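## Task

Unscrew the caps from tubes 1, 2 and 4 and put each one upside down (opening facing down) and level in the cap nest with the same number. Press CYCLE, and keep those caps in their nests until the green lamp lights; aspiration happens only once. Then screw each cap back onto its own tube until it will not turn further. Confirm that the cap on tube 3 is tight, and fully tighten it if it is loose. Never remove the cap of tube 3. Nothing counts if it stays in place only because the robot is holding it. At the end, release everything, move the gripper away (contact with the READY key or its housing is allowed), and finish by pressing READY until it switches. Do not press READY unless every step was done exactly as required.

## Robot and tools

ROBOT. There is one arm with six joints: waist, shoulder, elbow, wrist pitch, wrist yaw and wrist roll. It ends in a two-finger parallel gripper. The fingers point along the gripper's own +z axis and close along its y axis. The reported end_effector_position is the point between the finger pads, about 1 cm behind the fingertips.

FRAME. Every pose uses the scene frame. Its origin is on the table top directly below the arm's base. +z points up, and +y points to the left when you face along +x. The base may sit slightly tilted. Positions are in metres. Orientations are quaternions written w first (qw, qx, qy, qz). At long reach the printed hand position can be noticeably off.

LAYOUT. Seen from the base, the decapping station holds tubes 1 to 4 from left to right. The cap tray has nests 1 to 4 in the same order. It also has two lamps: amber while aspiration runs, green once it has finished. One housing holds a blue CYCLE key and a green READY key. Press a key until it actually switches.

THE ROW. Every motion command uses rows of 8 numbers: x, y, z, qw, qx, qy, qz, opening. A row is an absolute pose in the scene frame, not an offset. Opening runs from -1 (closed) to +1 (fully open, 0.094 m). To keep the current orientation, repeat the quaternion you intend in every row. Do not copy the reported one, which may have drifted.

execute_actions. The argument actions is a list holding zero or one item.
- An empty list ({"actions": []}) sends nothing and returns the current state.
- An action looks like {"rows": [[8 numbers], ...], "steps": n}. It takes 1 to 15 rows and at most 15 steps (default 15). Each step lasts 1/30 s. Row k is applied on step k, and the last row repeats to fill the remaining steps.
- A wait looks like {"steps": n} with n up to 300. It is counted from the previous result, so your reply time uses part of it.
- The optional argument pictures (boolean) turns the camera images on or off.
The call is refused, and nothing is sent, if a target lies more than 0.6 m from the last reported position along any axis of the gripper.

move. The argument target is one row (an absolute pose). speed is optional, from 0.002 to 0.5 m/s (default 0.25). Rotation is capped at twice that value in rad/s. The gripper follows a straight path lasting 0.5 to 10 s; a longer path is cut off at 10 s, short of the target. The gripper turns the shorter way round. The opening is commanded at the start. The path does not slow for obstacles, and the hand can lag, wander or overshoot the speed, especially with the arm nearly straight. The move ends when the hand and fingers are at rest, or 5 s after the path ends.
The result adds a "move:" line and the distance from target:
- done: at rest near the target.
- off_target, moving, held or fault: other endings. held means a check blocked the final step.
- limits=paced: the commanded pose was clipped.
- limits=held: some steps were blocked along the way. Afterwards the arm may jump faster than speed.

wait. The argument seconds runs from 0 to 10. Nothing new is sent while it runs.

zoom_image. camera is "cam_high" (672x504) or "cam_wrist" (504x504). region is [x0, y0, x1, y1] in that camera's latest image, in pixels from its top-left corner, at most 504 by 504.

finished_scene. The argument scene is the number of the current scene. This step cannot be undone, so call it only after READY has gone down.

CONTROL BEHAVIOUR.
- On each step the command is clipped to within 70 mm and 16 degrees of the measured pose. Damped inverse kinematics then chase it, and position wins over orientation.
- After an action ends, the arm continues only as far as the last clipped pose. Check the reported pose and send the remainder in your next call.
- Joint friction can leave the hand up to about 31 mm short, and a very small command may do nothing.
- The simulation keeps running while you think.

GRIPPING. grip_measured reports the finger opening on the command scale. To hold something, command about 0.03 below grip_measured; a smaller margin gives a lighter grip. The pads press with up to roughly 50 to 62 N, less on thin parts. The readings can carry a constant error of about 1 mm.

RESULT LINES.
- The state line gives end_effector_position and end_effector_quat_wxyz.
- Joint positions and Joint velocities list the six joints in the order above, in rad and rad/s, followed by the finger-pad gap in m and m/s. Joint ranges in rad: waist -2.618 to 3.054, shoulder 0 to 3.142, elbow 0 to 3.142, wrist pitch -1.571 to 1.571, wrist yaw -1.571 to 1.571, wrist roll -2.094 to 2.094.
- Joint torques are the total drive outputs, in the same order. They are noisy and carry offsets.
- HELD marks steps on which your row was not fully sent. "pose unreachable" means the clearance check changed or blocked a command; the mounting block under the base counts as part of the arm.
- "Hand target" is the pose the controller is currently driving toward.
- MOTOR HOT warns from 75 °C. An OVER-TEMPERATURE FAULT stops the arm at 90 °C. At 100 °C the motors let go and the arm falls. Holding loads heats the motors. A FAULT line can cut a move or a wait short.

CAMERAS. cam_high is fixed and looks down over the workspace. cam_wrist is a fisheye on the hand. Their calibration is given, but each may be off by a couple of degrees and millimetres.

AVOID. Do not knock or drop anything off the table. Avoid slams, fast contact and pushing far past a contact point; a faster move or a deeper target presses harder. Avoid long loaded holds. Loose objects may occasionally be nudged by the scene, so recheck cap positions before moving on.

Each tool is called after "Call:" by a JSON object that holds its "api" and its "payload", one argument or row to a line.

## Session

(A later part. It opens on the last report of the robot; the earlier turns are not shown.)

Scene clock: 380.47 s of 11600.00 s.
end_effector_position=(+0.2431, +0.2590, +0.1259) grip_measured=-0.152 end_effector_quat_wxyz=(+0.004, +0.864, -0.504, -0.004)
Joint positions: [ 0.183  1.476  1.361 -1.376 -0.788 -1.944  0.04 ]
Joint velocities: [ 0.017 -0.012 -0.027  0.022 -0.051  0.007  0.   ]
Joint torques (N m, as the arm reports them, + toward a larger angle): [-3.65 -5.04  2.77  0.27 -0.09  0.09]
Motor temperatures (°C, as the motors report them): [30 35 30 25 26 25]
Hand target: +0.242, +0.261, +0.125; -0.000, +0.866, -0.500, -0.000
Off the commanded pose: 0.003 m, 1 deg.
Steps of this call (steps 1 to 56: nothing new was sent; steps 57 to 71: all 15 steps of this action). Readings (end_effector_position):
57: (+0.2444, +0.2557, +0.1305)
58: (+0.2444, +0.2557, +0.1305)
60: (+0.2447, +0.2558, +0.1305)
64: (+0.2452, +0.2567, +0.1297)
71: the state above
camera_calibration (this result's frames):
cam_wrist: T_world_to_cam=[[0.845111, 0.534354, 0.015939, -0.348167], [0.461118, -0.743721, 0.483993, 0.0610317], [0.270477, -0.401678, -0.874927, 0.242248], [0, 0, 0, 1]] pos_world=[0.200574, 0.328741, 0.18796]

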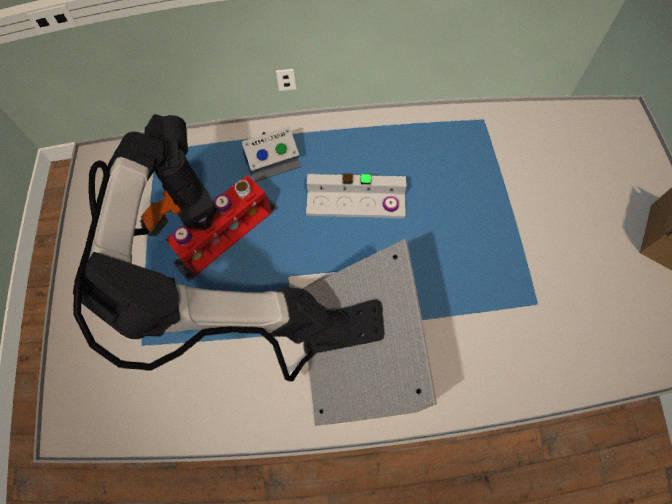

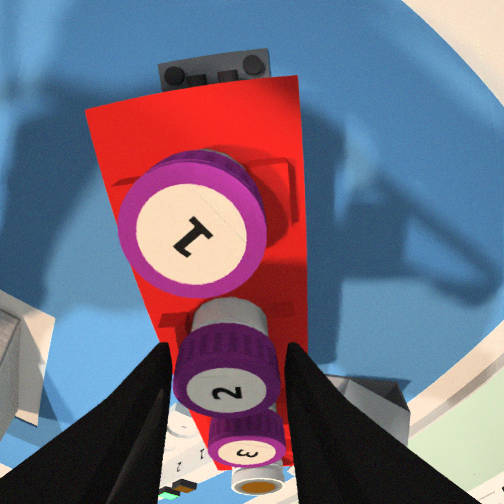

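Call:
{"api": "execute_actions", "payload": {
  "actions": [
    {"rows":[[0.2425,0.260,0.125,0,-0.866,0.5,0,-0.2],[0.2425,0.260,0.125,0,-0.866,0.5,0,-0.25],[0.2425,0.260,0.125,0,-0.866,0.5,0,-0.28],[0.2425,0.260,0.125,0,-0.866,0.5,0,-0.3],[0.2425,0.260,0.125,0,-0.866,0.5,0,-0.32],[0.2425,0.260,0.125,0,-0.866,0.5,0,-0.34],[0.2425,0.260,0.125,0,-0.866,0.5,0,-0.36],[0.2425,0.260,0.125,0,-0.866,0.5,0,-0.375],[0.2425,0.260,0.125,0,-0.866,0.5,0,-0.375],[0.243,0.259,0.124,0,-0.866,0.5,0,-0.375],[0.243,0.259,0.123,0,-0.866,0.5,0,-0.375],[0.243,0.259,0.122,0,-0.866,0.5,0,-0.375],[0.243,0.259,0.121,0,-0.866,0.5,0,-0.375]],"steps":15}
  ],
  "pictures": false
}}

Call:
{"api": "execute_actions", "payload": {
  "actions": [
    {"rows":[[0.243,0.2585,0.121,0,-0.857,0.515,0,-0.375],[0.243,0.2585,0.121,0,-0.843,0.537,0,-0.375],[0.243,0.2585,0.121,0,-0.829,0.559,0,-0.375],[0.243,0.2585,0.121,0,-0.814,0.581,0,-0.375],[0.243,0.2585,0.121,0,-0.799,0.602,0,-0.375],[0.243,0.2585,0.121,0,-0.783,0.623,0,-0.375],[0.243,0.2585,0.121,0,-0.766,0.643,0,-0.375],[0.243,0.2585,0.121,0,-0.749,0.663,0,-0.375],[0.243,0.2585,0.121,0,-0.731,0.682,0,-0.375],[0.243,0.2585,0.121,0,-0.713,0.701,0,-0.375],[0.243,0.2585,0.121,0,-0.695,0.719,0,-0.375],[0.243,0.2585,0.121,0,-0.676,0.737,0,-0.375],[0.243,0.2585,0.121,0,-0.656,0.755,0,-0.375],[0.243,0.2585,0.121,0,-0.636,0.772,0,-0.375],[0.243,0.2585,0.121,0,-0.616,0.788,0,-0.375]],"steps":15}
  ],
  "pictures": false
}}

Call:
{"api": "execute_actions", "payload": {
  "actions": [
    {"rows":[[0.243,0.2585,0.121,0,-0.595,0.804,0,-0.375],[0.243,0.2585,0.121,0,-0.574,0.819,0,-0.375],[0.243,0.2585,0.121,0,-0.552,0.834,0,-0.375],[0.243,0.2585,0.121,0,-0.53,0.848,0,-0.375],[0.243,0.2585,0.121,0,-0.508,0.862,0,-0.375],[0.243,0.2585,0.121,0,-0.5,0.866,0,-0.375]],"steps":10}
  ],
  "pictures": false
}}

Call:
{"api": "move", "payload": {
  "target": [0.2435,0.258,0.121,0,0.766,0.643,0,-0.375],
  "speed": 0.5
}}

Scene clock: 384.73 s of 11600.00 s.
end_effector_position=(+0.2428, +0.2588, +0.1258) grip_measured=-0.318 end_effector_quat_wxyz=(+0.003, +0.863, -0.506, -0.002)
Joint positions: [ 0.183  1.471  1.354 -1.37  -0.788 -1.936  0.032]
Joint velocities: [-0.007 -0.046 -0.032 -0.037  0.051  0.066 -0.001]
Joint torques (N m, as the arm reports them, + toward a larger angle): [-3.01 -4.3   2.43  0.43 -0.1   0.1 ]
Motor temperatures (°C, as the motors report them): [30 35 30 25 26 25]
Hand target: +0.243, +0.259, +0.121; +0.000, +0.866, -0.500, -0.001
Off the commanded pose: 0.005 m, 1 deg.
Steps of this call (steps 1 to 113: nothing new was sent; steps 114 to 128: all 15 steps of this action). Readings (end_effector_position):
114: (+0.2437, +0.2594, +0.1262)
115: (+0.2437, +0.2594, +0.1262)
117: (+0.2433, +0.2591, +0.1262)
121: (+0.2432, +0.2591, +0.1262)
128: the state above

Scene clock: 385.23 s of 11600.00 s.
end_effector_position=(+0.2431, +0.2593, +0.1259) grip_measured=-0.318 end_effector_quat_wxyz=(+0.002, +0.711, -0.703, -0.002)
Joint positions: [ 0.183  1.47   1.354 -1.367 -0.79  -1.434  0.032]
Joint velocities: [ 0.012 -0.022  0.017  0.081 -0.007  1.267 -0.   ]
Joint torques (N m, as the arm reports them, + toward a larger angle): [-3.96 -2.55  3.57  0.13 -0.19  0.1 ]
Motor temperatures (°C, as the motors report them): [30 35 30 25 26 25]
Hand target: +0.243, +0.258, +0.121; +0.006, +0.634, -0.774, -0.013
Off the commanded pose: 0.005 m, 15 deg; orientation clipped at the last step of the last action.
Steps of this call (steps 1 to 15: all 15 steps of this action). Readings (end_effector_position):
1: (+0.2428, +0.2588, +0.1258)
2: (+0.2427, +0.2589, +0.1259)
4: (+0.2427, +0.2589, +0.1259)
8: (+0.2427, +0.2591, +0.1259)
15: the state above

Scene clock: 385.57 s of 11600.00 s.
end_effector_position=(+0.2436, +0.2595, +0.1259) grip_measured=-0.318 end_effector_quat_wxyz=(-0.001, -0.553, +0.833, +0.001)
Joint positions: [ 0.183  1.47   1.354 -1.364 -0.791 -1.023  0.032]
Joint velocities: [-0.002 -0.002 -0.012  0.022 -0.051  0.799  0.001]
Joint torques (N m, as the arm reports them, + toward a larger angle): [-3.43 -3.69  2.81  0.3  -0.12  0.1 ]
Motor temperatures (°C, as the motors report them): [30 35 30 25 26 25]
Hand target: +0.243, +0.258, +0.121; -0.004, -0.504, +0.864, +0.005
Off the commanded pose: 0.005 m, 7 deg.
Steps of this call (steps 1 to 10: all 10 steps of this action). Readings (end_effector_position):
1: (+0.2431, +0.2593, +0.1259)
2: (+0.2431, +0.2593, +0.1259)
4: (+0.2432, +0.2594, +0.1259)
8: (+0.2435, +0.2594, +0.1259)
10: the state above

Scene clock: 389.77 s of 11600.00 s.
end_effector_position=(+0.2436, +0.2562, +0.1247) grip_measured=-0.319 end_effector_quat_wxyz=(+0.003, +0.760, +0.650, -0.006)
Joint positions: [ 0.184  1.471  1.349 -1.362 -0.777  1.875  0.032]
Joint velocities: [ 0.002 -0.007  0.007  0.007 -0.037 -0.007 -0.   ]
Joint torques (N m, as the arm reports them, + toward a larger angle): [-3.35 -4.31  2.65  0.39 -0.07  0.28]
Motor temperatures (°C, as the motors report them): [30 35 30 25 26 25]
Hand target: +0.243, +0.258, +0.121; -0.001, +0.766, +0.643, -0.001
Off the commanded pose: 0.004 m, 1 deg.
move: done
camera_calibration (this result's frames):
cam_wrist: T_world_to_cam=[[-0.993684, 0.10824, 0.0295898, 0.208312], [0.109247, 0.872986, 0.475354, -0.268055], [0.0256207, 0.475584, -0.879297, 0.0753029], [0, 0, 0, 1]] pos_world=[0.234351, 0.175647, 0.187471]

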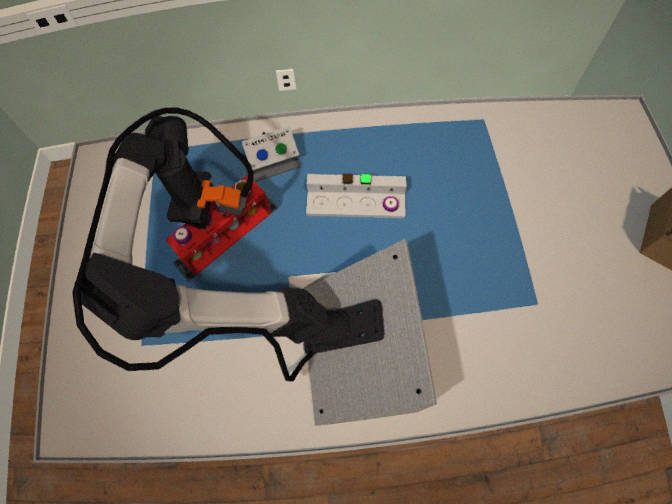

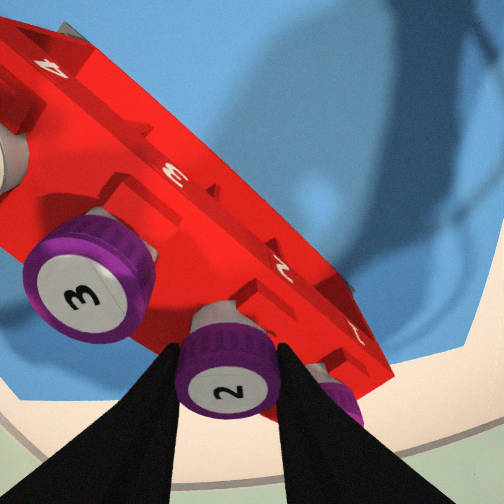

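Call:
{"api": "execute_actions", "payload": {
  "actions": [
    {"rows":[[0.243,0.2585,0.123,0,0.762,0.648,0,-0.375],[0.243,0.2585,0.123,0,0.762,0.648,0,-0.3],[0.243,0.2585,0.123,0,0.762,0.648,0,-0.2],[0.243,0.259,0.123,0,0.762,0.648,0,-0.07]],"steps":11}
  ],
  "pictures": false
}}

Call:
{"api": "move", "payload": {
  "target": [0.243,0.259,0.123,0,0,1,0,-0.07],
  "speed": 0.5
}}

Scene clock: 392.17 s of 11600.00 s.
end_effector_position=(+0.2438, +0.2564, +0.1246) grip_measured=-0.072 end_effector_quat_wxyz=(+0.003, +0.763, +0.646, -0.005)
Joint positions: [ 0.184  1.471  1.349 -1.361 -0.778  1.885  0.044]
Joint velocities: [ 0.002 -0.007  0.017 -0.051 -0.066  0.051  0.001]
Joint torques (N m, as the arm reports them, + toward a larger angle): [-3.7  -4.38  3.12  0.3  -0.05  0.08]
Motor temperatures (°C, as the motors report them): [30 35 30 25 26 25]
Hand target: +0.243, +0.259, +0.123; -0.000, +0.762, +0.648, -0.000
Off the commanded pose: 0.003 m, 1 deg.
Steps of this call (steps 1 to 61: nothing new was sent; steps 62 to 72: all 11 steps of this action). Readings (end_effector_position):
62: (+0.2435, +0.2562, +0.1246)
63: (+0.2435, +0.2562, +0.1246)
65: (+0.2438, +0.2564, +0.1246)
69: (+0.2438, +0.2564, +0.1246)
72: the state above

Scene clock: 394.90 s of 11600.00 s.
end_effector_position=(+0.2465, +0.2568, +0.1246) grip_measured=-0.072 end_effector_quat_wxyz=(+0.003, +0.008, +1.000, -0.005)
Joint positions: [ 0.184  1.471  1.349 -1.347 -0.778  0.176  0.044]
Joint velocities: [-0.007  0.007  0.002 -0.007  0.066  0.007 -0.001]
Joint torques (N m, as the arm reports them, + toward a larger angle): [-3.78 -4.57  3.24  0.23 -0.1  -0.03]
Motor temperatures (°C, as the motors report them): [30 35 30 25 26 25]
Hand target: +0.243, +0.259, +0.123; +0.000, +0.000, +1.000, -0.000
Off the commanded pose: 0.004 m, 1 deg.
move: done
camera_calibration (this result's frames):
cam_wrist: T_world_to_cam=[[0.0312603, -0.998835, 0.036755, 0.24195], [-0.876318, -0.00970278, 0.481635, 0.199993], [-0.480717, -0.0472651, -0.875601, 0.333513], [0, 0, 0, 1]] pos_world=[0.32802, 0.259372, 0.186808]

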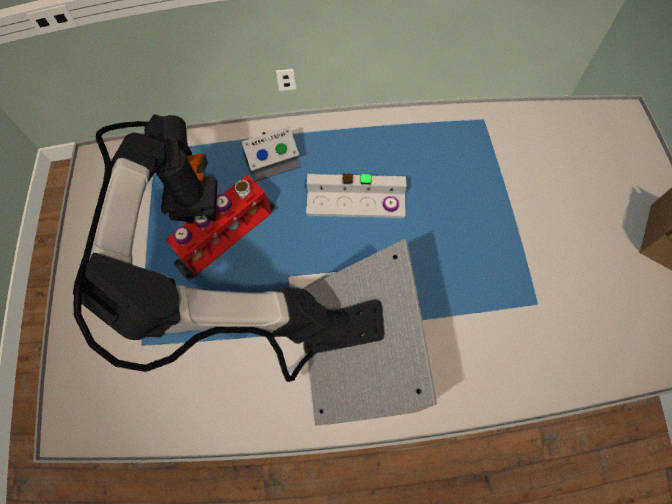

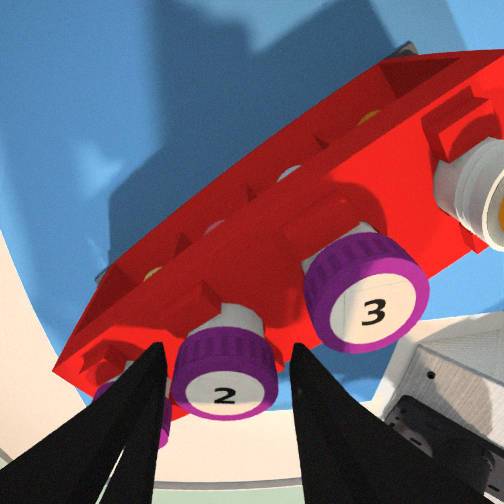

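Call:
{"api": "execute_actions", "payload": {
  "actions": [
    {"rows":[[0.242,0.2595,0.123,0,0,1,0,-0.1],[0.241,0.260,0.123,0,0,1,0,-0.1],[0.240,0.2605,0.123,0,0,1,0,-0.1]],"steps":10}
  ],
  "pictures": false
}}

Scene clock: 396.13 s of 11600.00 s.
end_effector_position=(+0.2465, +0.2568, +0.1246) grip_measured=-0.098 end_effector_quat_wxyz=(+0.003, +0.007, +1.000, -0.005)
Joint positions: [ 0.184  1.471  1.349 -1.347 -0.778  0.173  0.042]
Joint velocities: [ 0.017 -0.007 -0.002  0.037  0.007 -0.051  0.001]
Joint torques (N m, as the arm reports them, + toward a larger angle): [-3.19 -5.3   2.71  0.22 -0.09  0.02]
Motor temperatures (°C, as the motors report them): [30 35 30 25 26 25]
Hand target: +0.240, +0.260, +0.123; -0.000, +0.000, +1.000, +0.000
Off the commanded pose: 0.008 m, 1 deg.
Steps of this call (steps 1 to 27: nothing new was sent; steps 28 to 37: all 10 steps of this action). Readings (end_effector_position):
28: (+0.2465, +0.2568, +0.1246)
29: (+0.2465, +0.2568, +0.1246)
31: (+0.2465, +0.2568, +0.1246)
35: (+0.2465, +0.2568, +0.1246)
37: the state above

Call:
{"api": "execute_actions", "payload": {
  "actions": [
    {"rows":[[0.2395,0.261,0.123,0,0,1,0,-0.1],[0.239,0.2615,0.123,0,0,1,0,-0.1],[0.239,0.262,0.123,0,0,1,0,-0.1]],"steps":10}
  ],
  "pictures": false
}}

Scene clock: 397.57 s of 11600.00 s.
end_effector_position=(+0.2443, +0.2599, +0.1248) grip_measured=-0.098 end_effector_quat_wxyz=(+0.003, +0.001, +1.000, -0.005)
Joint positions: [ 0.193  1.462  1.349 -1.347 -0.778  0.173  0.042]
Joint velocities: [-0.007  0.002 -0.027  0.11  -0.037 -0.037  0.   ]
Joint torques (N m, as the arm reports them, + toward a larger angle): [-3.48 -4.92  2.81  0.22 -0.07  0.06]
Motor temperatures (°C, as the motors report them): [30 35 30 25 26 25]
Hand target: +0.239, +0.262, +0.123; -0.000, -0.000, +1.000, +0.000
Off the commanded pose: 0.006 m, 1 deg.
Steps of this call (steps 1 to 33: nothing new was sent; steps 34 to 43: all 10 steps of this action). Readings (end_effector_position):
34: (+0.2465, +0.2569, +0.1245)
35: (+0.2462, +0.2572, +0.1242)
37: (+0.2456, +0.2580, +0.1236)
41: (+0.2445, +0.2596, +0.1244)
43: the state above

Call:
{"api": "move", "payload": {
  "target": [0.242,0.259,0.124,0,-0.755,0.656,0,-0.1],
  "speed": 0.5
}}

Scene clock: 400.50 s of 11600.00 s.
end_effector_position=(+0.2443, +0.2599, +0.1248) grip_measured=-0.098 end_effector_quat_wxyz=(+0.001, +0.755, -0.656, +0.006)
Joint positions: [ 0.193  1.462  1.349 -1.347 -0.778 -1.539  0.042]
Joint velocities: [-0.007 -0.012 -0.007 -0.022  0.007 -0.066  0.001]
Joint torques (N m, as the arm reports them, + toward a larger angle): [-4.65 -4.01  3.18  0.12 -0.16 -0.03]
Motor temperatures (°C, as the motors report them): [30 35 30 25 26 25]
Hand target: +0.242, +0.259, +0.124; -0.000, +0.755, -0.656, +0.000
Off the commanded pose: 0.003 m, 1 deg.
move: done
camera_calibration (this result's frames):
cam_wrist: T_world_to_cam=[[0.98183, 0.187141, 0.0314273, -0.294751], [0.14728, -0.855937, 0.495661, 0.166057], [0.119658, -0.482027, -0.867947, 0.298104], [0, 0, 0, 1]] pos_world=[0.229268, 0.340989, 0.185693]

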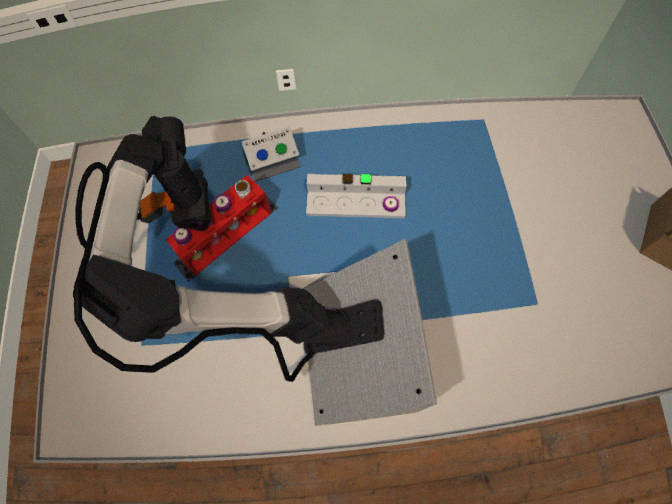

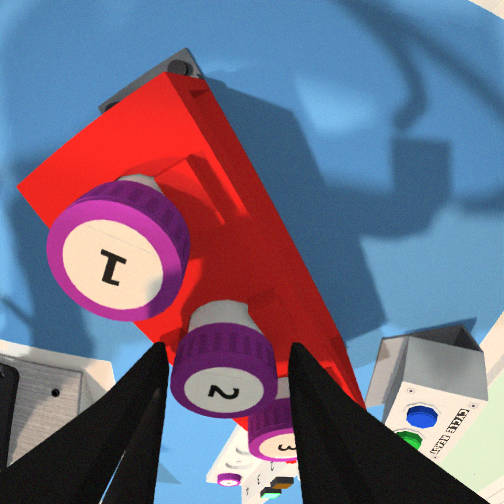

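Grip, turn to ψ=120.

Call:
{"api": "execute_actions", "payload": {
  "actions": [
    {"rows":[[0.242,0.258,0.124,0,-0.755,0.656,0,-0.17],[0.242,0.258,0.124,0,-0.755,0.656,0,-0.22],[0.242,0.258,0.124,0,-0.755,0.656,0,-0.25],[0.242,0.258,0.124,0,-0.755,0.656,0,-0.28],[0.242,0.258,0.124,0,-0.755,0.656,0,-0.3],[0.242,0.258,0.124,0,-0.755,0.656,0,-0.32],[0.242,0.258,0.124,0,-0.755,0.656,0,-0.34],[0.242,0.258,0.124,0,-0.755,0.656,0,-0.36],[0.242,0.258,0.124,0,-0.755,0.656,0,-0.38]],"steps":13}
  ],
  "pictures": false
}}

Call:
{"api": "move", "payload": {
  "target": [0.2435,0.258,0.122,0,0.5,0.866,0,-0.38],
  "speed": 0.5
}}

Scene clock: 402.90 s of 11600.00 s.
end_effector_position=(+0.2435, +0.2597, +0.1248) grip_measured=-0.315 end_effector_quat_wxyz=(+0.002, +0.756, -0.655, +0.005)
Joint positions: [ 0.193  1.462  1.349 -1.351 -0.778 -1.545  0.032]
Joint velocities: [-0.002  0.007 -0.002 -0.007  0.022  0.022 -0.002]
Joint torques (N m, as the arm reports them, + toward a larger angle): [-4.83 -4.    2.94  0.14 -0.17 -0.02]
Motor temperatures (°C, as the motors report them): [30 35 30 25 26 25]
Hand target: +0.242, +0.258, +0.124; +0.000, +0.755, -0.656, +0.000
Off the commanded pose: 0.002 m, 1 deg.
Steps of this call (steps 1 to 59: nothing new was sent; steps 60 to 72: all 13 steps of this action). Readings (end_effector_position):
60: (+0.2443, +0.2599, +0.1248)
61: (+0.2443, +0.2599, +0.1248)
63: (+0.2440, +0.2598, +0.1248)
67: (+0.2435, +0.2597, +0.1248)
72: the state above

Scene clock: 406.70 s of 11600.00 s.
end_effector_position=(+0.2446, +0.2567, +0.1231) grip_measured=-0.316 end_effector_quat_wxyz=(+0.002, +0.478, +0.879, -0.006)
Joint positions: [ 0.19   1.472  1.347 -1.352 -0.776  1.153  0.032]
Joint velocities: [ 0.007 -0.022  0.002 -0.037  0.037  0.007  0.001]
Joint torques (N m, as the arm reports them, + toward a larger angle): [-4.19 -4.29  3.05  0.27 -0.08  0.44]
Motor temperatures (°C, as the motors report them): [30 35 30 25 26 25]
Hand target: +0.244, +0.258, +0.122; -0.001, +0.499, +0.866, -0.000
Off the commanded pose: 0.002 m, 3 deg.
move: off_target
camera_calibration (this result's frames):
cam_wrist: T_world_to_cam=[[-0.811507, -0.583203, 0.0364743, 0.341439], [-0.497998, 0.722902, 0.478968, -0.0812467], [-0.305703, 0.370521, -0.877075, 0.181401], [0, 0, 0, 1]] pos_world=[0.292074, 0.190649, 0.185563]

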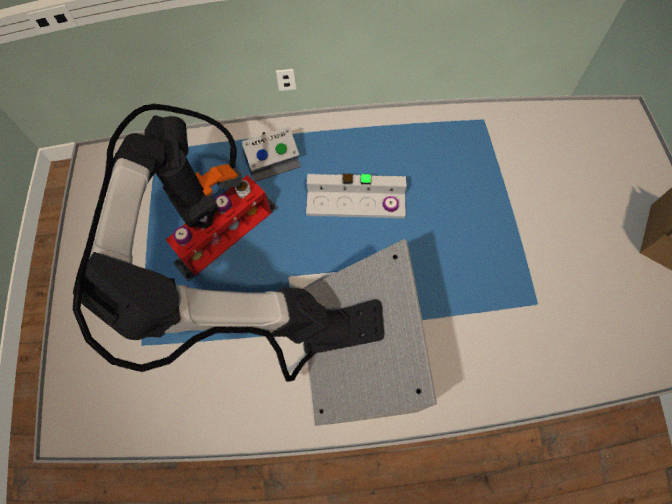

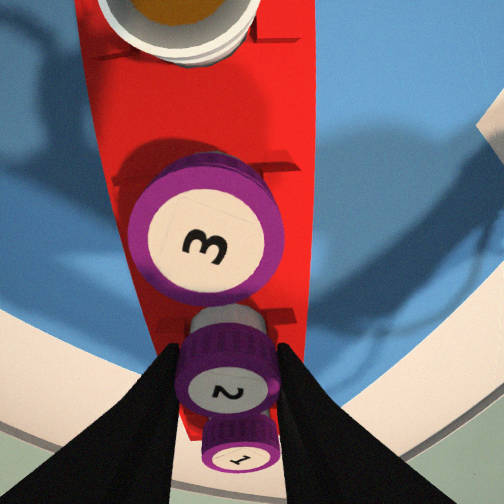

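Call:
{"api": "move", "payload": {
  "target": [0.2435,0.258,0.122,0,0.616,0.788,0,-0.385],
  "speed": 0.2
}}

Scene clock: 408.97 s of 11600.00 s.
end_effector_position=(+0.2442, +0.2564, +0.1231) grip_measured=-0.316 end_effector_quat_wxyz=(+0.002, +0.596, +0.803, -0.007)
Joint positions: [ 0.19   1.472  1.347 -1.354 -0.775  1.432  0.032]
Joint velocities: [ 0.012  0.017  0.002 -0.007 -0.037 -0.095  0.   ]
Joint torques (N m, as the arm reports them, + toward a larger angle): [-4.22 -4.42  3.1   0.23 -0.09  0.46]
Motor temperatures (°C, as the motors report them): [30 35 30 25 26 25]
Hand target: +0.243, +0.258, +0.122; -0.001, +0.615, +0.788, -0.001
Off the commanded pose: 0.002 m, 3 deg.
move: off_target
camera_calibration (this result's frames):
cam_wrist: T_world_to_cam=[[-0.941299, -0.335707, 0.0354659, 0.309301], [-0.279431, 0.833804, 0.476118, -0.162734], [-0.189408, 0.438259, -0.878666, 0.1358], [0, 0, 0, 1]] pos_world=[0.271394, 0.180007, 0.185833]

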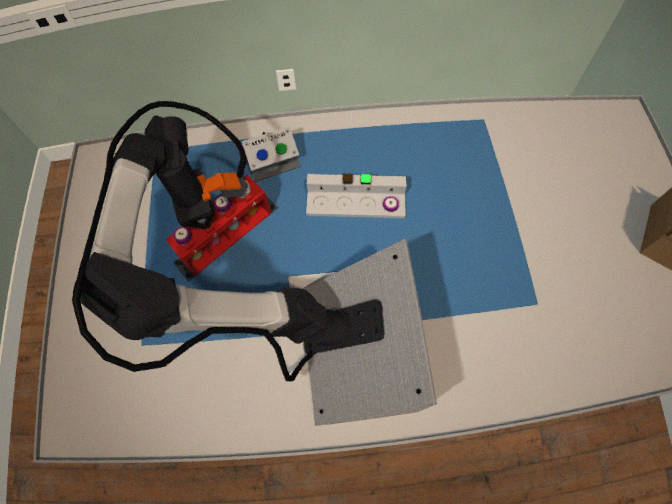

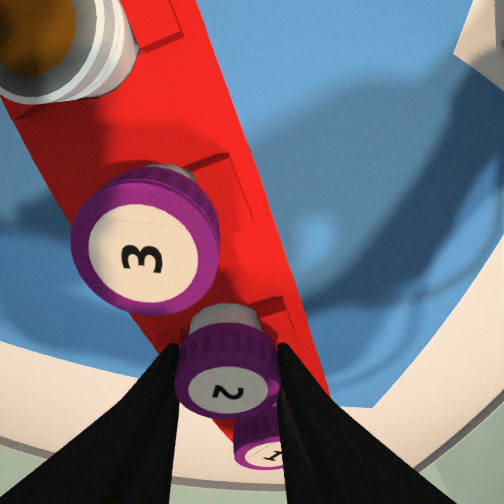

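Call:
{"api": "move", "payload": {
  "target": [0.2435,0.258,0.1215,0,0.707,0.707,0,-0.385],
  "speed": 0.2
}}

Scene clock: 410.80 s of 11600.00 s.
end_effector_position=(+0.2436, +0.2562, +0.1230) grip_measured=-0.317 end_effector_quat_wxyz=(+0.004, +0.688, +0.725, -0.007)
Joint positions: [ 0.19   1.47   1.344 -1.353 -0.775  1.675  0.032]
Joint velocities: [ 0.002 -0.022  0.007 -0.007  0.037 -0.007 -0.001]
Joint torques (N m, as the arm reports them, + toward a larger angle): [-3.95 -4.11  3.09  0.26 -0.09  0.44]
Motor temperatures (°C, as the motors report them): [30 35 30 25 26 25]
Hand target: +0.243, +0.258, +0.122; -0.001, +0.707, +0.708, -0.001
Off the commanded pose: 0.002 m, 3 deg.
move: off_target
camera_calibration (this result's frames):
cam_wrist: T_world_to_cam=[[-0.994475, -0.0999693, 0.0320169, 0.261642], [-0.0729283, 0.877364, 0.474251, -0.223915], [-0.0755011, 0.469296, -0.879807, 0.100167], [0, 0, 0, 1]] pos_world=[0.25143, 0.175603, 0.185943]

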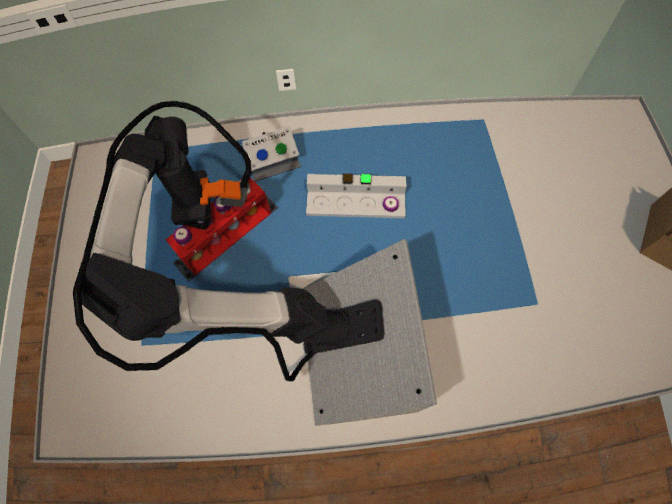

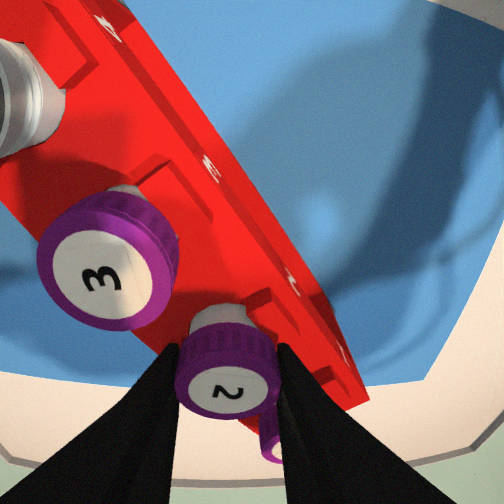

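Call:
{"api": "move", "payload": {
  "target": [0.2435,0.258,0.1215,0,0.788,0.616,0,-0.385],
  "speed": 0.2
}}

Scene clock: 412.87 s of 11600.00 s.
end_effector_position=(+0.2436, +0.2561, +0.1230) grip_measured=-0.317 end_effector_quat_wxyz=(+0.005, +0.734, +0.680, -0.007)
Joint positions: [ 0.19   1.469  1.344 -1.353 -0.773  1.804  0.032]
Joint velocities: [ 0.017  0.007 -0.002  0.037 -0.066 -0.051  0.001]
Joint torques (N m, as the arm reports them, + toward a larger angle): [-4.31 -3.46  3.66  0.11 -0.13  1.23]
Motor temperatures (°C, as the motors report them): [30 35 30 25 26 25]
Hand target: +0.244, +0.258, +0.122; -0.005, +0.785, +0.620, -0.003
Off the commanded pose: 0.002 m, 10 deg.
move: off_target
camera_calibration (this result's frames):
cam_wrist: T_world_to_cam=[[-0.99916, 0.0283434, 0.0295978, 0.23023], [0.0389734, 0.880461, 0.472513, -0.251654], [-0.0126671, 0.47327, -0.880826, 0.0840263], [0, 0, 0, 1]] pos_world=[0.240908, 0.175279, 0.186108]

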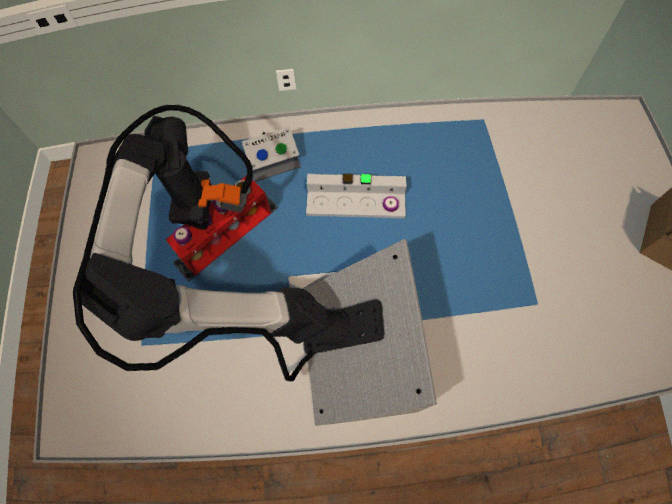

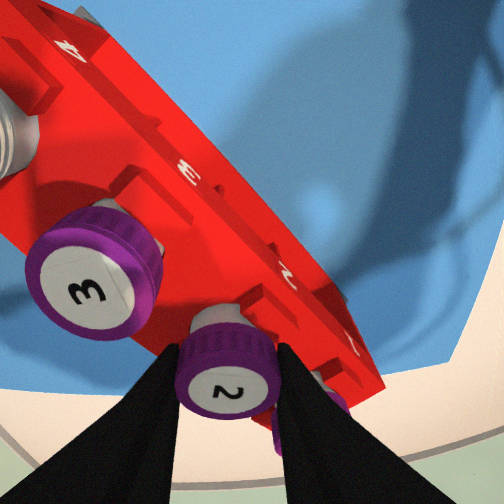

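Tight. On to cap 4.

Call:
{"api": "execute_actions", "payload": {
  "actions": [
    {"rows":[[0.2435,0.258,0.122,0,0.77,0.638,0,-0.385],[0.2435,0.258,0.122,0,0.755,0.656,0,-0.385],[0.2435,0.258,0.122,0,0.74,0.673,0,-0.385],[0.2435,0.258,0.122,0,0.74,0.673,0,-0.385],[0.2435,0.258,0.122,0,0.74,0.673,0,-0.3],[0.2435,0.258,0.122,0,0.74,0.673,0,-0.2],[0.2435,0.258,0.122,0,0.74,0.673,0,-0.12]],"steps":12}
  ],
  "pictures": false
}}

Call:
{"api": "move", "payload": {
  "target": [0.2445,0.258,0.160,0,0.74,0.673,0,-0.12],
  "speed": 0.2
}}

Call:
{"api": "move", "payload": {
  "target": [0.245,0.11,0.162,0,0.42,0.907,0,-0.12],
  "speed": 0.4
}}

Call:
{"api": "move", "payload": {
  "target": [0.293,-0.144,0.070,0,0.078,0.997,0,-0.12],
  "speed": 0.4
}}

Call:
{"api": "move", "payload": {
  "target": [0.2905,-0.1435,0.050,0,0.078,0.997,0,-0.12],
  "speed": 0.1
}}

Scene clock: 415.37 s of 11600.00 s.
end_effector_position=(+0.2436, +0.2567, +0.1230) grip_measured=-0.122 end_effector_quat_wxyz=(+0.003, +0.736, +0.677, -0.006)
Joint positions: [ 0.19   1.469  1.344 -1.352 -0.777  1.811  0.041]
Joint velocities: [ 0.017  0.012 -0.022 -0.022 -0.081  0.154 -0.001]
Joint torques (N m, as the arm reports them, + toward a larger angle): [-4.31 -4.25  3.24  0.26 -0.04  0.09]
Motor temperatures (°C, as the motors report them): [30 35 30 25 26 26]
Hand target: +0.243, +0.258, +0.122; -0.000, +0.740, +0.673, -0.000
Off the commanded pose: 0.002 m, 1 deg.
Steps of this call (steps 1 to 63: nothing new was sent; steps 64 to 75: all 12 steps of this action). Readings (end_effector_position):
64: (+0.2436, +0.2561, +0.1230)
65: (+0.2436, +0.2561, +0.1230)
67: (+0.2436, +0.2562, +0.1230)
71: (+0.2437, +0.2564, +0.1230)
75: the state above

Scene clock: 416.57 s of 11600.00 s.
end_effector_position=(+0.2423, +0.2569, +0.1577) grip_measured=-0.122 end_effector_quat_wxyz=(+0.006, +0.738, +0.675, -0.002)
Joint positions: [ 0.092  1.492  1.464 -1.534 -0.782  1.687  0.041]
Joint velocities: [-0.017  0.007  0.012 -0.007  0.051  0.007  0.   ]
Joint torques (N m, as the arm reports them, + toward a larger angle): [-5.15 -2.23  5.11 -0.03 -0.07 -0.05]
Motor temperatures (°C, as the motors report them): [30 35 30 25 26 26]
Hand target: +0.244, +0.258, +0.160; +0.001, +0.740, +0.673, +0.000
Off the commanded pose: 0.003 m, 1 deg.
move: done
camera_calibration (this result's frames):
cam_wrist: T_world_to_cam=[[-0.99899, 0.0399926, 0.0204692, 0.226263], [0.0449133, 0.877972, 0.4766, -0.270143], [0.00108909, 0.477038, -0.878882, 0.109571], [0, 0, 0, 1]] pos_world=[0.238048, 0.17586, 0.220419]

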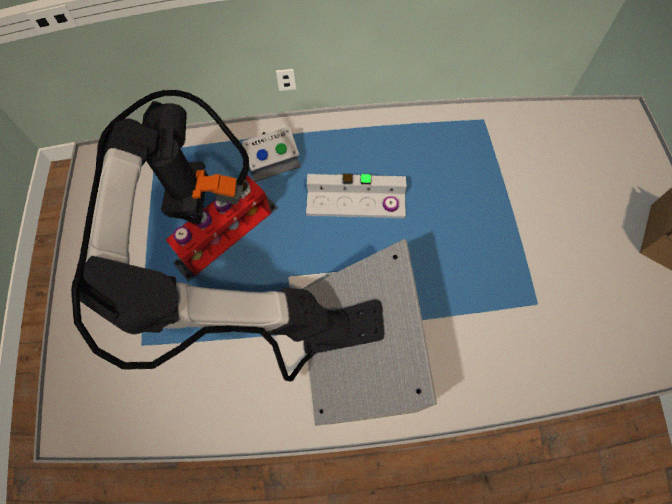

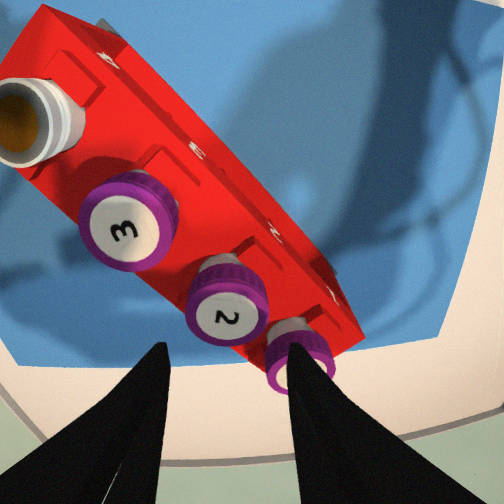

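Scene clock: 418.33 s of 11600.00 s.
end_effector_position=(+0.2461, +0.1155, +0.1637) grip_measured=-0.122 end_effector_quat_wxyz=(+0.004, +0.418, +0.909, +0.001)
Joint positions: [-0.31   1.674  1.238 -1.502 -0.719  0.347  0.041]
Joint velocities: [-0.012 -0.012  0.032  0.022 -0.037 -0.022 -0.001]
Joint torques (N m, as the arm reports them, + toward a larger angle): [-5.81 -1.4   3.66  0.31  0.04 -0.05]
Motor temperatures (°C, as the motors report them): [30 34 30 25 26 26]
Hand target: +0.246, +0.109, +0.162; +0.001, +0.420, +0.907, -0.001
Off the commanded pose: 0.006 m, 1 deg.
move: done
camera_calibration (this result's frames):
cam_wrist: T_world_to_cam=[[-0.726762, -0.686545, 0.0217722, 0.252303], [-0.594121, 0.6442, 0.48169, 0.0343702], [-0.344728, 0.337139, -0.876071, 0.283097], [0, 0, 0, 1]] pos_world=[0.301376, 0.0556331, 0.225964]

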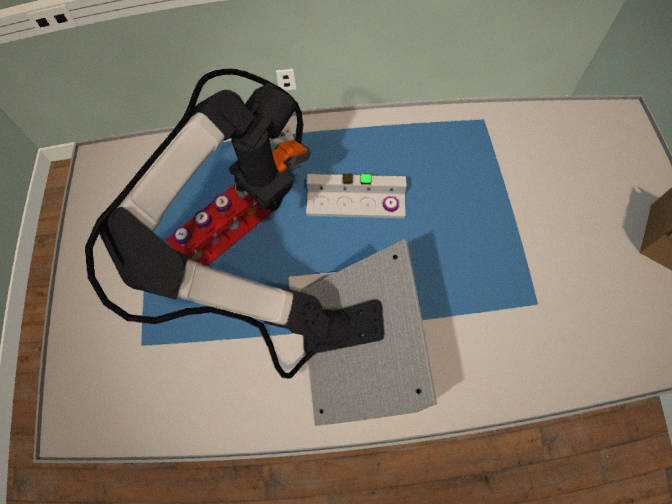

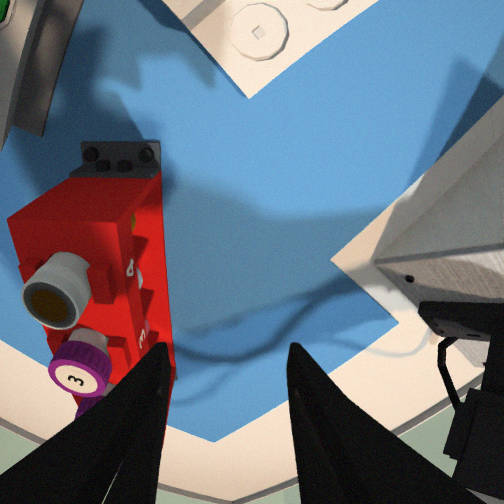

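Scene clock: 419.97 s of 11600.00 s.
end_effector_position=(+0.2905, -0.1403, +0.0671) grip_measured=-0.122 end_effector_quat_wxyz=(-0.005, +0.086, +0.996, +0.006)
Joint positions: [-0.554  2.549  1.437 -1.025 -0.609 -0.638  0.041]
Joint velocities: [-0.002 -0.017 -0.002 -0.066 -0.081 -0.051  0.   ]
Joint torques (N m, as the arm reports them, + toward a larger angle): [-7.59 -6.78  5.71  0.23  0.   -0.04]
Motor temperatures (°C, as the motors report them): [30 35 30 25 26 26]
Hand target: +0.293, -0.146, +0.070; -0.000, +0.079, +0.997, -0.001
Off the commanded pose: 0.005 m, 1 deg.
move: done
camera_calibration (this result's frames):
cam_wrist: T_world_to_cam=[[-0.122605, -0.992338, 0.0152604, -0.106956], [-0.860695, 0.113971, 0.496201, 0.274184], [-0.494139, 0.0477021, -0.868073, 0.302281], [0, 0, 0, 1]] pos_world=[0.372244, -0.151804, 0.127984]

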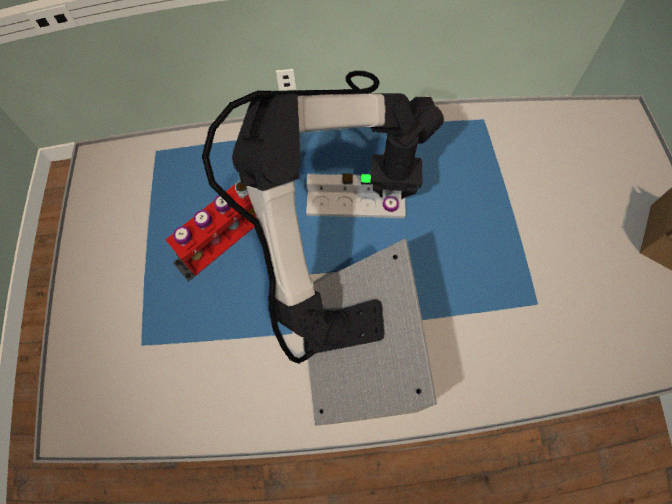

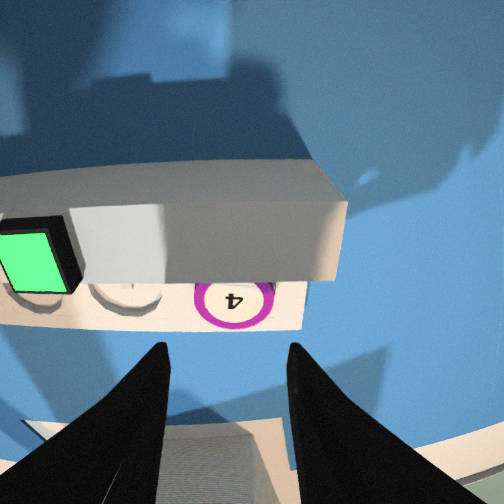

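Scene clock: 420.83 s of 11600.00 s.
end_effector_position=(+0.2926, -0.1440, +0.0572) grip_measured=-0.122 end_effector_quat_wxyz=(+0.001, +0.074, +0.997, -0.005)
Joint positions: [-0.538  2.549  1.404 -0.953 -0.609 -0.628  0.041]
Joint velocities: [ 0.022 -0.002  0.012  0.037 -0.081 -0.022 -0.   ]
Joint torques (N m, as the arm reports them, + toward a larger angle): [-6.22 -6.51  3.28  0.43 -0.12  0.1 ]
Motor temperatures (°C, as the motors report them): [30 35 30 25 26 26]
Hand target: +0.291, -0.143, +0.050; -0.000, +0.078, +0.997, +0.000
Off the commanded pose: 0.008 m, 1 deg.
move: done
camera_calibration (this result's frames):
cam_wrist: T_world_to_cam=[[-0.0992358, -0.99438, 0.0368813, -0.118582], [-0.868419, 0.104641, 0.484663, 0.282935], [-0.485799, 0.0160675, -0.873923, 0.288219], [0, 0, 0, 1]] pos_world=[0.373956, -0.152154, 0.119127]

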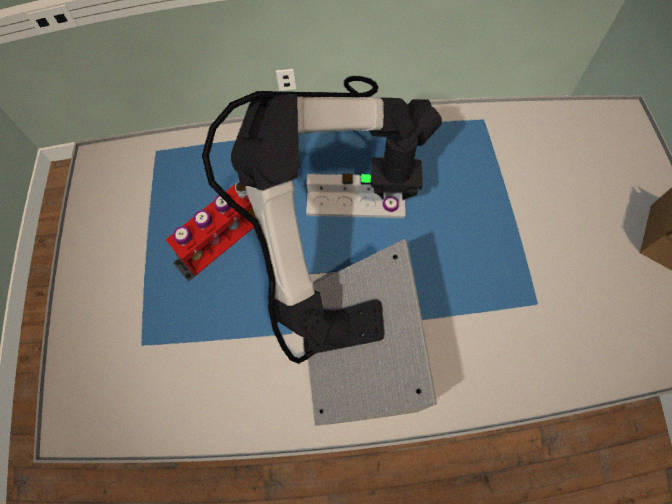

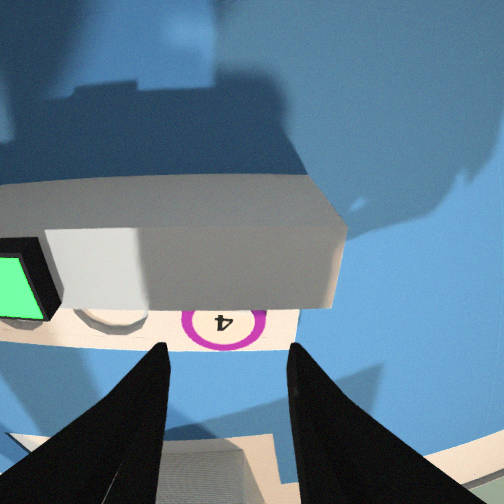

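Call:
{"api": "move", "payload": {
  "target": [0.2885,-0.141,0.021,0,0.078,0.997,0,-0.12],
  "speed": 0.06
}}

Scene clock: 422.70 s of 11600.00 s.
end_effector_position=(+0.2907, -0.1412, +0.0283) grip_measured=-0.122 end_effector_quat_wxyz=(-0.000, +0.074, +0.997, -0.004)
Joint positions: [-0.488  2.568  1.333 -0.836 -0.634 -0.575  0.041]
Joint velocities: [-0.007  0.012 -0.002  0.037 -0.051  0.037 -0.001]
Joint torques (N m, as the arm reports them, + toward a larger angle): [-6.05 -6.42  3.03  0.48 -0.14  0.08]
Motor temperatures (°C, as the motors report them): [30 35 30 25 26 26]
Hand target: +0.289, -0.141, +0.021; -0.000, +0.078, +0.997, +0.000
Off the commanded pose: 0.008 m, 1 deg.
move: done
camera_calibration (this result's frames):
cam_wrist: T_world_to_cam=[[-0.100448, -0.99433, 0.0348884, -0.114514], [-0.867299, 0.10469, 0.486654, 0.294602], [-0.487548, 0.0186247, -0.872898, 0.262867], [0, 0, 0, 1]] pos_world=[0.372165, -0.149603, 0.0900818]

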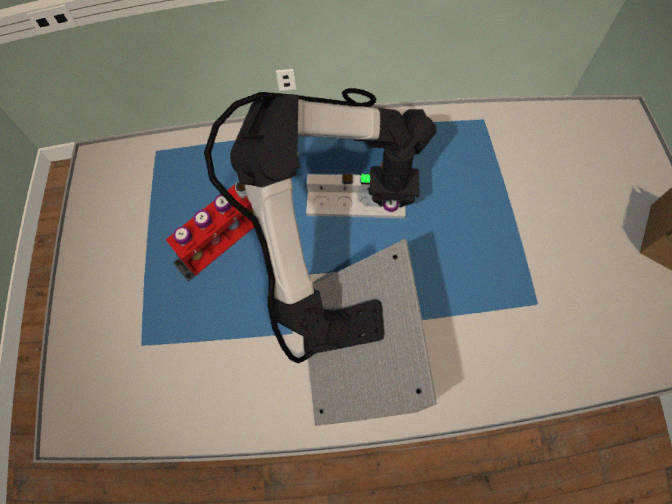

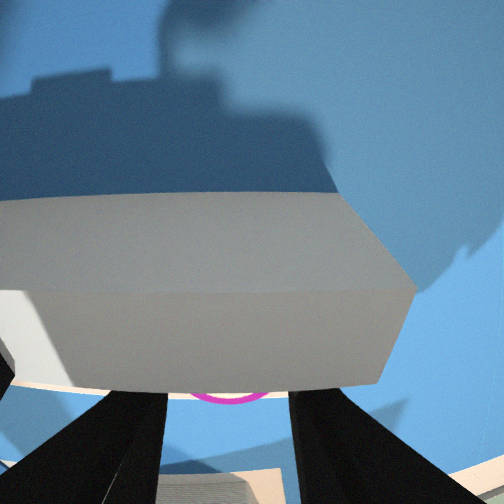

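Call:
{"api": "execute_actions", "payload": {
  "actions": [
    {"rows":[[0.2885,-0.141,0.022,0,0.078,0.997,0,-0.18],[0.2885,-0.141,0.022,0,0.078,0.997,0,-0.23],[0.2885,-0.141,0.022,0,0.078,0.997,0,-0.26],[0.2885,-0.141,0.022,0,0.078,0.997,0,-0.28],[0.2885,-0.141,0.022,0,0.078,0.997,0,-0.3],[0.2885,-0.141,0.022,0,0.078,0.997,0,-0.32],[0.2885,-0.141,0.022,0,0.078,0.997,0,-0.34],[0.2885,-0.141,0.022,0,0.078,0.997,0,-0.36],[0.2885,-0.141,0.022,0,0.078,0.997,0,-0.375]],"steps":14}
  ],
  "pictures": false
}}

Call:
{"api": "move", "payload": {
  "target": [0.293,-0.1415,0.088,0,0.078,0.997,0,-0.375],
  "speed": 0.12
}}

Scene clock: 426.47 s of 11600.00 s.
end_effector_position=(+0.2917, -0.1416, +0.0283) grip_measured=-0.332 end_effector_quat_wxyz=(+0.002, +0.074, +0.997, -0.004)
Joint positions: [-0.488  2.568  1.333 -0.831 -0.636 -0.574  0.031]
Joint velocities: [ 0.002  0.017 -0.002  0.037 -0.022  0.037 -0.   ]
Joint torques (N m, as the arm reports them, + toward a larger angle): [-6.42 -6.57  2.97  0.42 -0.14  0.08]
Motor temperatures (°C, as the motors report them): [30 35 30 25 26 25]
Hand target: +0.288, -0.141, +0.022; -0.000, +0.078, +0.997, -0.000
Off the commanded pose: 0.007 m, 1 deg.
Steps of this call (steps 1 to 99: nothing new was sent; steps 100 to 113: all 14 steps of this action). Readings (end_effector_position):
100: (+0.2912, -0.1413, +0.0283)
101: (+0.2912, -0.1412, +0.0283)
103: (+0.2913, -0.1412, +0.0283)
107: (+0.2915, -0.1414, +0.0283)
113: the state above

Scene clock: 427.80 s of 11600.00 s.
end_effector_position=(+0.2910, -0.1406, +0.0811) grip_measured=-0.332 end_effector_quat_wxyz=(-0.001, +0.083, +0.997, +0.006)
Joint positions: [-0.578  2.535  1.464 -1.071 -0.602 -0.664  0.031]
Joint velocities: [ 0.002 -0.022  0.002 -0.051 -0.081 -0.022  0.   ]
Joint torques (N m, as the arm reports them, + toward a larger angle): [-7.35 -7.87  5.66  0.04  0.03 -0.04]
Motor temperatures (°C, as the motors report them): [30 35 30 25 26 25]
Hand target: +0.292, -0.141, +0.088; +0.000, +0.079, +0.997, -0.000
Off the commanded pose: 0.007 m, 1 deg.
move: done
camera_calibration (this result's frames):
cam_wrist: T_world_to_cam=[[-0.116752, -0.993045, 0.0151969, -0.109181], [-0.865853, 0.10927, 0.488221, 0.269173], [-0.486486, 0.0438426, -0.872588, 0.312294], [0, 0, 0, 1]] pos_world=[0.372243, -0.151526, 0.142747]

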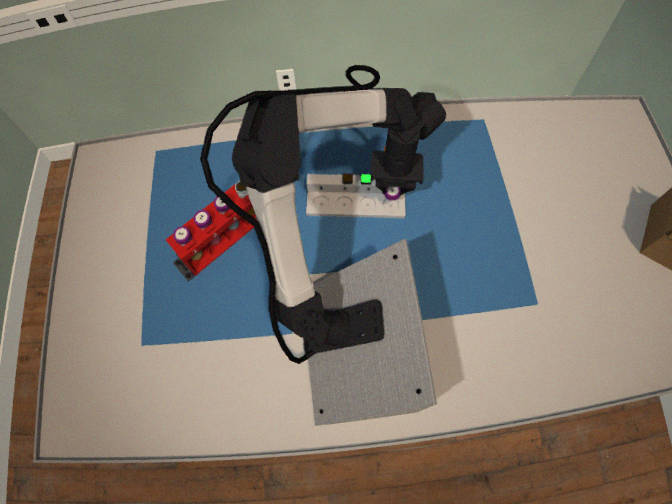

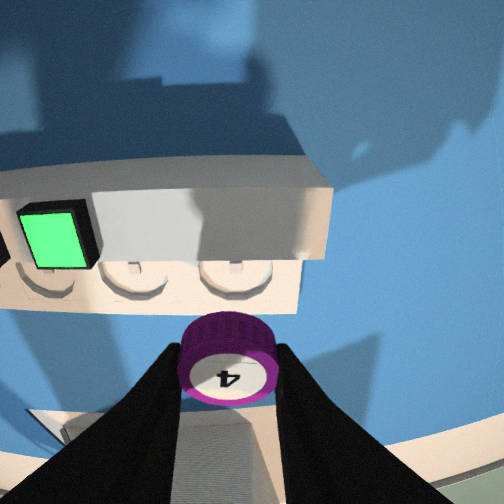

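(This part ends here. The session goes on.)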